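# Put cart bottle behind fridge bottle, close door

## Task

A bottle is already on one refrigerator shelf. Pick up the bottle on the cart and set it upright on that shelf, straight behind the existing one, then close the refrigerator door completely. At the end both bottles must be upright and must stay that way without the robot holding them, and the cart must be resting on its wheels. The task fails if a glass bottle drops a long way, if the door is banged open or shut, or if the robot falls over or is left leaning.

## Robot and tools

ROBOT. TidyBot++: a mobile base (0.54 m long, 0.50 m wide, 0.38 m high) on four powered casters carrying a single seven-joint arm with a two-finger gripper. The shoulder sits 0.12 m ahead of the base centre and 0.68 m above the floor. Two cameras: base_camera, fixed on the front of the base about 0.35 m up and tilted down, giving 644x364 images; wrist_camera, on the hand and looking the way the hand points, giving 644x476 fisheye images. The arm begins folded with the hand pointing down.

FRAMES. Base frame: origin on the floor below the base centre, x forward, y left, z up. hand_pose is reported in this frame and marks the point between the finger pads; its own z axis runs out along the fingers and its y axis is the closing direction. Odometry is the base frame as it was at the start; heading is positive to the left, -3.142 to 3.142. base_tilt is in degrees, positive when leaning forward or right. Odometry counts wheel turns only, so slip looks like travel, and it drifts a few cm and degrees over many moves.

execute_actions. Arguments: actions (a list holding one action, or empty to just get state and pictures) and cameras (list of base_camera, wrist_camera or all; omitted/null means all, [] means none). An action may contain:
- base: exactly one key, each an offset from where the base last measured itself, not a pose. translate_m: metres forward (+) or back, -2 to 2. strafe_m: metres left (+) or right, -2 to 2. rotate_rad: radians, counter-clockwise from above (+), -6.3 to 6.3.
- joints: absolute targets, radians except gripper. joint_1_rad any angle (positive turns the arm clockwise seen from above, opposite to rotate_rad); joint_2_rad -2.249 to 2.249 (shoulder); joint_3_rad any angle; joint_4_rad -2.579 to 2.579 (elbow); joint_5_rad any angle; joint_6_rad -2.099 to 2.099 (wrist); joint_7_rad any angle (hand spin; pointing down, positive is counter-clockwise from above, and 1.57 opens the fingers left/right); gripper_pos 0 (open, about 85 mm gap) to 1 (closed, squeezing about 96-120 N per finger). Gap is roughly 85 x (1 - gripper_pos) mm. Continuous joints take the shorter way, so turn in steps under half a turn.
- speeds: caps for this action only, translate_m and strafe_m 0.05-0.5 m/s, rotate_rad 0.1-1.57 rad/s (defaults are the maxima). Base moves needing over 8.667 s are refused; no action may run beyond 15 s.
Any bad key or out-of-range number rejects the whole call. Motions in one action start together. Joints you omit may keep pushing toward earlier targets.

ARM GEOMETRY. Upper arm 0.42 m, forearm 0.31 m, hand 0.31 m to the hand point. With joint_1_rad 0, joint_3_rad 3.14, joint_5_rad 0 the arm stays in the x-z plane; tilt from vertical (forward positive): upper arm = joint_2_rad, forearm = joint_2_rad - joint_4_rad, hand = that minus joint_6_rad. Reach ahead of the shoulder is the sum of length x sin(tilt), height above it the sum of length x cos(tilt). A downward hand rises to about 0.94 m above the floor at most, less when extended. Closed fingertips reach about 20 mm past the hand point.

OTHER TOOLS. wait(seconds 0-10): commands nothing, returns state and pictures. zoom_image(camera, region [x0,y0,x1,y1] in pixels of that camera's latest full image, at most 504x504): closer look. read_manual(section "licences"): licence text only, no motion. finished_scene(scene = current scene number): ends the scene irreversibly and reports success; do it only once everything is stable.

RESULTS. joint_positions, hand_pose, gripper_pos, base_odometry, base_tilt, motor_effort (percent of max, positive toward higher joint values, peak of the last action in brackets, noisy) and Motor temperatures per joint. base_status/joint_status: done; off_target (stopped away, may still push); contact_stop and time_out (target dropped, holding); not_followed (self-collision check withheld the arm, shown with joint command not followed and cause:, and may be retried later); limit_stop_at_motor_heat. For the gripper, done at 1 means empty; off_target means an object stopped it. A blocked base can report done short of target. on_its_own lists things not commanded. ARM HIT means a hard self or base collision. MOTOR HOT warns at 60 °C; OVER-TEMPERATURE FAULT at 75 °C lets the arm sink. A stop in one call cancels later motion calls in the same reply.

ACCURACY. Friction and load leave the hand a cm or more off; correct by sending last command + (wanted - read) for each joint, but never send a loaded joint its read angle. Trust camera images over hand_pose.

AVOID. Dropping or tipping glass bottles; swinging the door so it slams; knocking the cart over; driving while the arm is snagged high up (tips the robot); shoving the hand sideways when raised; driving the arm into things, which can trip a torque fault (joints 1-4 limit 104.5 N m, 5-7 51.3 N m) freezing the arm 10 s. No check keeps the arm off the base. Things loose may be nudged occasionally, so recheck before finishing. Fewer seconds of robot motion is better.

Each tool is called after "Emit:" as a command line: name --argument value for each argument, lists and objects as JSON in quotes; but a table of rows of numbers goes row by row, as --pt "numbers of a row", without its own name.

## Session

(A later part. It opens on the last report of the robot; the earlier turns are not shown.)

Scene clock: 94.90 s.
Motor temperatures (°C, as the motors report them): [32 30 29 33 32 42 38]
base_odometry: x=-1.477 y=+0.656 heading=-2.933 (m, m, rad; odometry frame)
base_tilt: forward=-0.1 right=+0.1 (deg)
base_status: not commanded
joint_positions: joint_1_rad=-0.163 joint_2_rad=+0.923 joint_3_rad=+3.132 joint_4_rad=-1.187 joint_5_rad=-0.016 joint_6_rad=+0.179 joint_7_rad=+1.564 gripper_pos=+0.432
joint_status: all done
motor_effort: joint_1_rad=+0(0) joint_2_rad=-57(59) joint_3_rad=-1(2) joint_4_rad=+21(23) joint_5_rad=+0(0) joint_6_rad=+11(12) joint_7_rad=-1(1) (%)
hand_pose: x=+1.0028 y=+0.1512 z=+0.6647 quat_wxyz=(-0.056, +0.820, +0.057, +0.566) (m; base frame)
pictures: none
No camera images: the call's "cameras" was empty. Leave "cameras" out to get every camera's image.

Emit:
execute_actions --actions '[{"joints":{"gripper_pos":0.0}}]' --cameras '[]'

Emit:
execute_actions --actions '[{"base":{"translate_m":-0.37},"speeds":{"translate_m":0.3}}]'

Emit:
execute_actions --actions '[{"joints":{"joint_1_rad":0.0,"joint_2_rad":-0.2,"joint_4_rad":-2.5,"joint_6_rad":-0.4,"gripper_pos":1.0}}]' --cameras '[]'

Scene clock: 97.53 s.
Motor temperatures (°C, as the motors report them): [32 30 29 33 32 42 38]
base_odometry: x=-1.477 y=+0.656 heading=-2.933 (m, m, rad; odometry frame)
base_tilt: forward=-0.1 right=+0.1 (deg)
base_status: not commanded
joint_positions: joint_1_rad=-0.163 joint_2_rad=+0.923 joint_3_rad=+3.132 joint_4_rad=-1.177 joint_5_rad=-0.016 joint_6_rad=+0.185 joint_7_rad=+1.564 gripper_pos=+0.000
joint_status: all done
motor_effort: joint_1_rad=+0(0) joint_2_rad=-53(59) joint_3_rad=-1(2) joint_4_rad=+19(22) joint_5_rad=+0(0) joint_6_rad=+9(12) joint_7_rad=-1(1) (%)
hand_pose: x=+1.0060 y=+0.1516 z=+0.6719 quat_wxyz=(-0.057, +0.816, +0.057, +0.573) (m; base frame)
pictures: none
No camera images: the call's "cameras" was empty. Leave "cameras" out to get every camera's image.

Scene clock: 99.73 s.
Motor temperatures (°C, as the motors report them): [32 30 29 33 32 42 38]
base_odometry: x=-1.115 y=+0.733 heading=-2.933 (m, m, rad; odometry frame)
base_tilt: forward=-0.1 right=+0.1 (deg)
base_status: done
joint_positions: joint_1_rad=-0.163 joint_2_rad=+0.923 joint_3_rad=+3.132 joint_4_rad=-1.176 joint_5_rad=-0.016 joint_6_rad=+0.187 joint_7_rad=+1.564 gripper_pos=+0.000
joint_status: not commanded
motor_effort: joint_1_rad=+0(1) joint_2_rad=-52(56) joint_3_rad=-1(1) joint_4_rad=+18(20) joint_5_rad=+0(0) joint_6_rad=+9(9) joint_7_rad=-1(1) (%)
hand_pose: x=+1.0063 y=+0.1517 z=+0.6727 quat_wxyz=(-0.057, +0.815, +0.057, +0.574) (m; base frame)
pictures: base_camera, wrist_camera
camera_calibration (this result's frames):
wrist_camera: T_world_to_cam=[[0.103047, -0.994403, -0.0233178, 0.0552448], [-0.385354, -0.0182994, -0.922587, 1.05932], [0.916997, 0.104056, -0.385083, -0.534837], [0, 0, 0, 1]] pos_world=[0.892964, 0.129973, 0.772645]
Images, in order (width x height): base_camera 644x364, wrist_camera 644x476.

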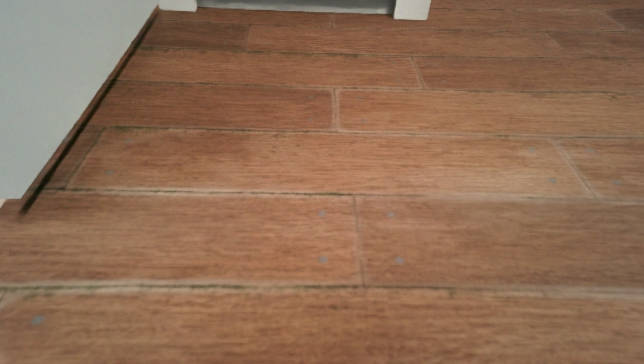

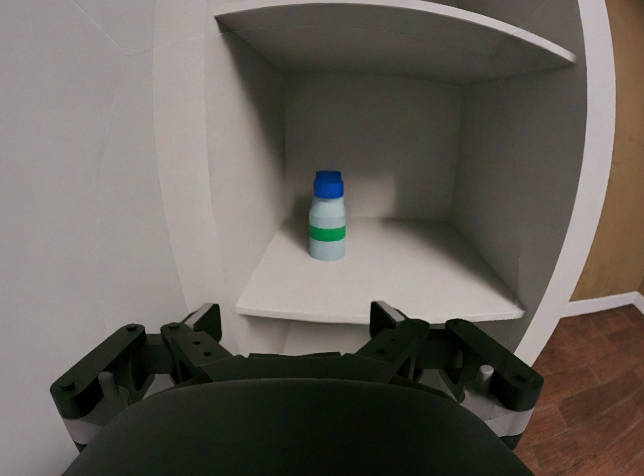

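Scene clock: 102.33 s.
Motor temperatures (°C, as the motors report them): [32 30 29 33 32 42 38]
base_odometry: x=-1.115 y=+0.733 heading=-2.933 (m, m, rad; odometry frame)
base_tilt: forward=-0.2 right=+0.1 (deg)
base_status: not commanded
joint_positions: joint_1_rad=-0.026 joint_2_rad=-0.181 joint_3_rad=+3.132 joint_4_rad=-2.483 joint_5_rad=-0.016 joint_6_rad=-0.378 joint_7_rad=+1.564 gripper_pos=+0.999
joint_status: all done
motor_effort: joint_1_rad=+0(1) joint_2_rad=-9(54) joint_3_rad=+0(2) joint_4_rad=+15(19) joint_5_rad=+0(0) joint_6_rad=+4(8) joint_7_rad=-1(1) (%)
hand_pose: x=+0.4155 y=+0.0136 z=+0.6069 quat_wxyz=(-0.009, +0.973, +0.008, +0.228) (m; base frame)
pictures: none
No camera images: the call's "cameras" was empty. Leave "cameras" out to get every camera's image.

Emit:
execute_actions --actions '[{"base":{"strafe_m":0.65}}]' --cameras '[]'

Emit:
execute_actions --actions '[{"joints":{"joint_1_rad":0.14,"joint_2_rad":0.75,"joint_4_rad":-1.75,"joint_6_rad":0.85}}]' --cameras '["base_camera"]'

Emit:
execute_actions --actions '[{"base":{"strafe_m":-0.5},"speeds":{"strafe_m":0.08}}]'

Scene clock: 106.70 s.
Motor temperatures (°C, as the motors report them): [32 30 29 33 32 42 38]
base_odometry: x=-0.980 y=+0.097 heading=-2.932 (m, m, rad; odometry frame)
base_tilt: forward=-0.2 right=+0.1 (deg)
base_status: done
joint_positions: joint_1_rad=-0.023 joint_2_rad=-0.181 joint_3_rad=+3.132 joint_4_rad=-2.483 joint_5_rad=-0.016 joint_6_rad=-0.378 joint_7_rad=+1.564 gripper_pos=+0.999
joint_status: not commanded
motor_effort: joint_1_rad=+1(1) joint_2_rad=-9(9) joint_3_rad=-1(2) joint_4_rad=+15(15) joint_5_rad=+0(0) joint_6_rad=+5(5) joint_7_rad=-1(1) (%)
hand_pose: x=+0.4155 y=+0.0128 z=+0.6069 quat_wxyz=(-0.008, +0.973, +0.006, +0.229) (m; base frame)
pictures: none
No camera images: the call's "cameras" was empty. Leave "cameras" out to get every camera's image.

Scene clock: 108.93 s.
Motor temperatures (°C, as the motors report them): [32 30 29 33 32 42 38]
base_odometry: x=-0.980 y=+0.097 heading=-2.932 (m, m, rad; odometry frame)
base_tilt: forward=-0.1 right=+0.1 (deg)
base_status: not commanded
joint_positions: joint_1_rad=+0.115 joint_2_rad=+0.735 joint_3_rad=+3.132 joint_4_rad=-1.771 joint_5_rad=-0.016 joint_6_rad=+0.826 joint_7_rad=+1.564 gripper_pos=+0.999
joint_status: all done
motor_effort: joint_1_rad=+0(1) joint_2_rad=-43(45) joint_3_rad=-1(1) joint_4_rad=+15(16) joint_5_rad=+0(0) joint_6_rad=+9(9) joint_7_rad=-1(1) (%)
hand_pose: x=+0.8921 y=-0.0867 z=+0.7069 quat_wxyz=(+0.032, +0.743, -0.053, +0.666) (m; base frame)
pictures: base_camera
Images, in order (width x height): base_camera 644x364.

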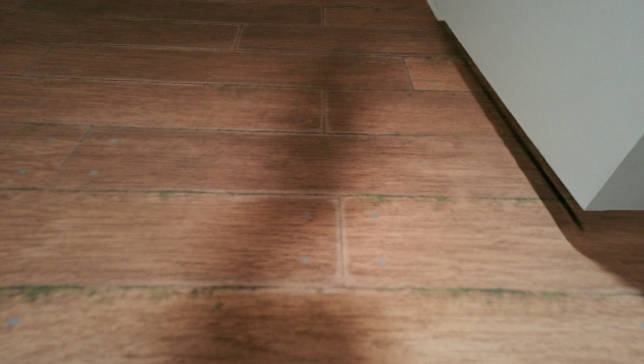

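Scene clock: 115.70 s.
Motor temperatures (°C, as the motors report them): [32 30 29 33 32 42 38]
base_odometry: x=-1.083 y=+0.586 heading=-2.933 (m, m, rad; odometry frame)
base_tilt: forward=-0.2 right=+0.2 (deg)
base_status: done
joint_positions: joint_1_rad=+0.127 joint_2_rad=+0.735 joint_3_rad=+3.123 joint_4_rad=-1.770 joint_5_rad=-0.006 joint_6_rad=+0.826 joint_7_rad=+1.564 gripper_pos=+0.999
joint_status: not commanded
motor_effort: joint_1_rad=+1(8) joint_2_rad=-43(44) joint_3_rad=-1(4) joint_4_rad=+15(16) joint_5_rad=+0(3) joint_6_rad=+10(10) joint_7_rad=-1(1) (%)
hand_pose: x=+0.8923 y=-0.0880 z=+0.7076 quat_wxyz=(+0.031, +0.743, -0.052, +0.667) (m; base frame)
pictures: base_camera, wrist_camera
camera_calibration (this result's frames):
wrist_camera: T_world_to_cam=[[-0.17224, -0.984553, -0.0314421, 0.0817369], [-0.15318, 0.0583012, -0.986477, 0.88801], [0.973072, -0.165094, -0.160856, -0.624228], [0, 0, 0, 1]] pos_world=[0.757523, -0.0743543, 0.778161]
Images, in order (width x height): base_camera 644x364, wrist_camera 644x476.

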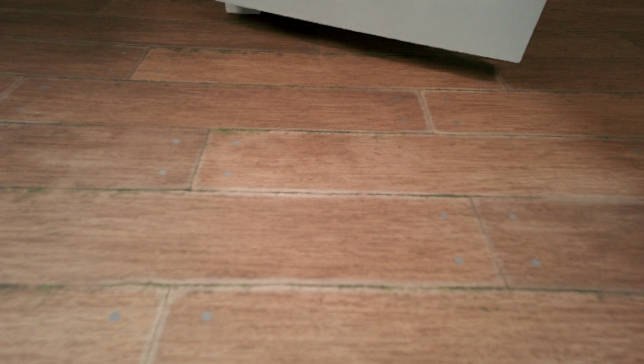

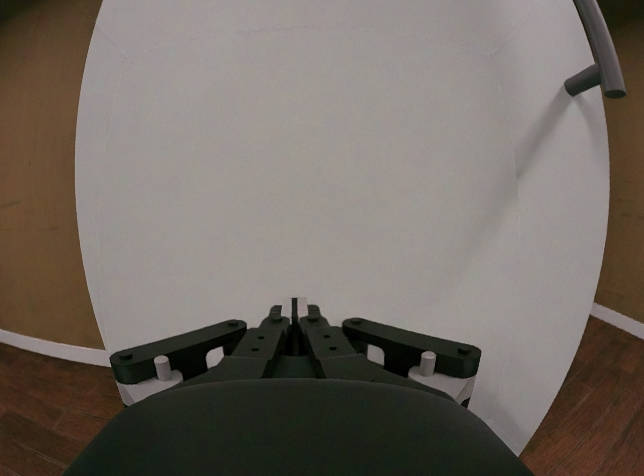

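Emit:
wait --seconds 3

Emit:
zoom_image --camera "base_camera" --region '[190, 0, 540, 50]'

Scene clock: 119.33 s.
Motor temperatures (°C, as the motors report them): [32 30 29 33 32 42 38]
base_odometry: x=-1.083 y=+0.586 heading=-2.933 (m, m, rad; odometry frame)
base_tilt: forward=-0.1 right=+0.1 (deg)
base_status: done
joint_positions: joint_1_rad=+0.127 joint_2_rad=+0.735 joint_3_rad=+3.123 joint_4_rad=-1.770 joint_5_rad=-0.006 joint_6_rad=+0.826 joint_7_rad=+1.564 gripper_pos=+0.999
joint_status: not commanded
motor_effort: joint_1_rad=+0(8) joint_2_rad=-43(44) joint_3_rad=-1(4) joint_4_rad=+15(16) joint_5_rad=+0(3) joint_6_rad=+10(10) joint_7_rad=-1(1) (%)
hand_pose: x=+0.8923 y=-0.0880 z=+0.7076 quat_wxyz=(+0.031, +0.743, -0.052, +0.667) (m; base frame)
wait: 3.00 s; at rest from the start
pictures: base_camera, wrist_camera
camera_calibration (this result's frames):
wrist_camera: T_world_to_cam=[[-0.17224, -0.984553, -0.031442, 0.0817368], [-0.15318, 0.0583011, -0.986477, 0.88801], [0.973072, -0.165094, -0.160856, -0.624229], [0, 0, 0, 1]] pos_world=[0.757523, -0.0743544, 0.778161]
Images, in order (width x height): base_camera 644x364, wrist_camera 644x476.

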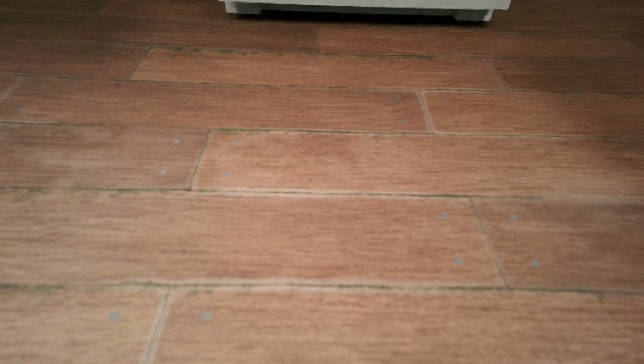

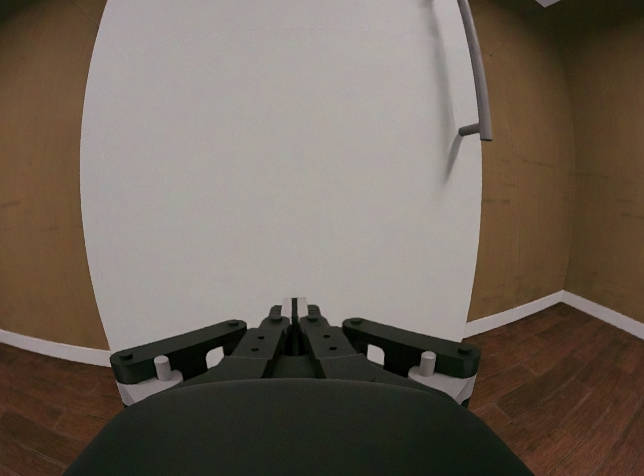

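Region (190, 0, 540, 50) of base_camera's 644x364 image, scaled by 1.440; it fills the top 72 rows of this view, and the rest is white.

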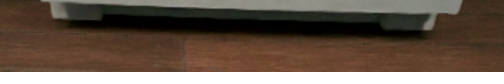

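Emit:
finished_scene --scene 2

The scene is finished: the task was done.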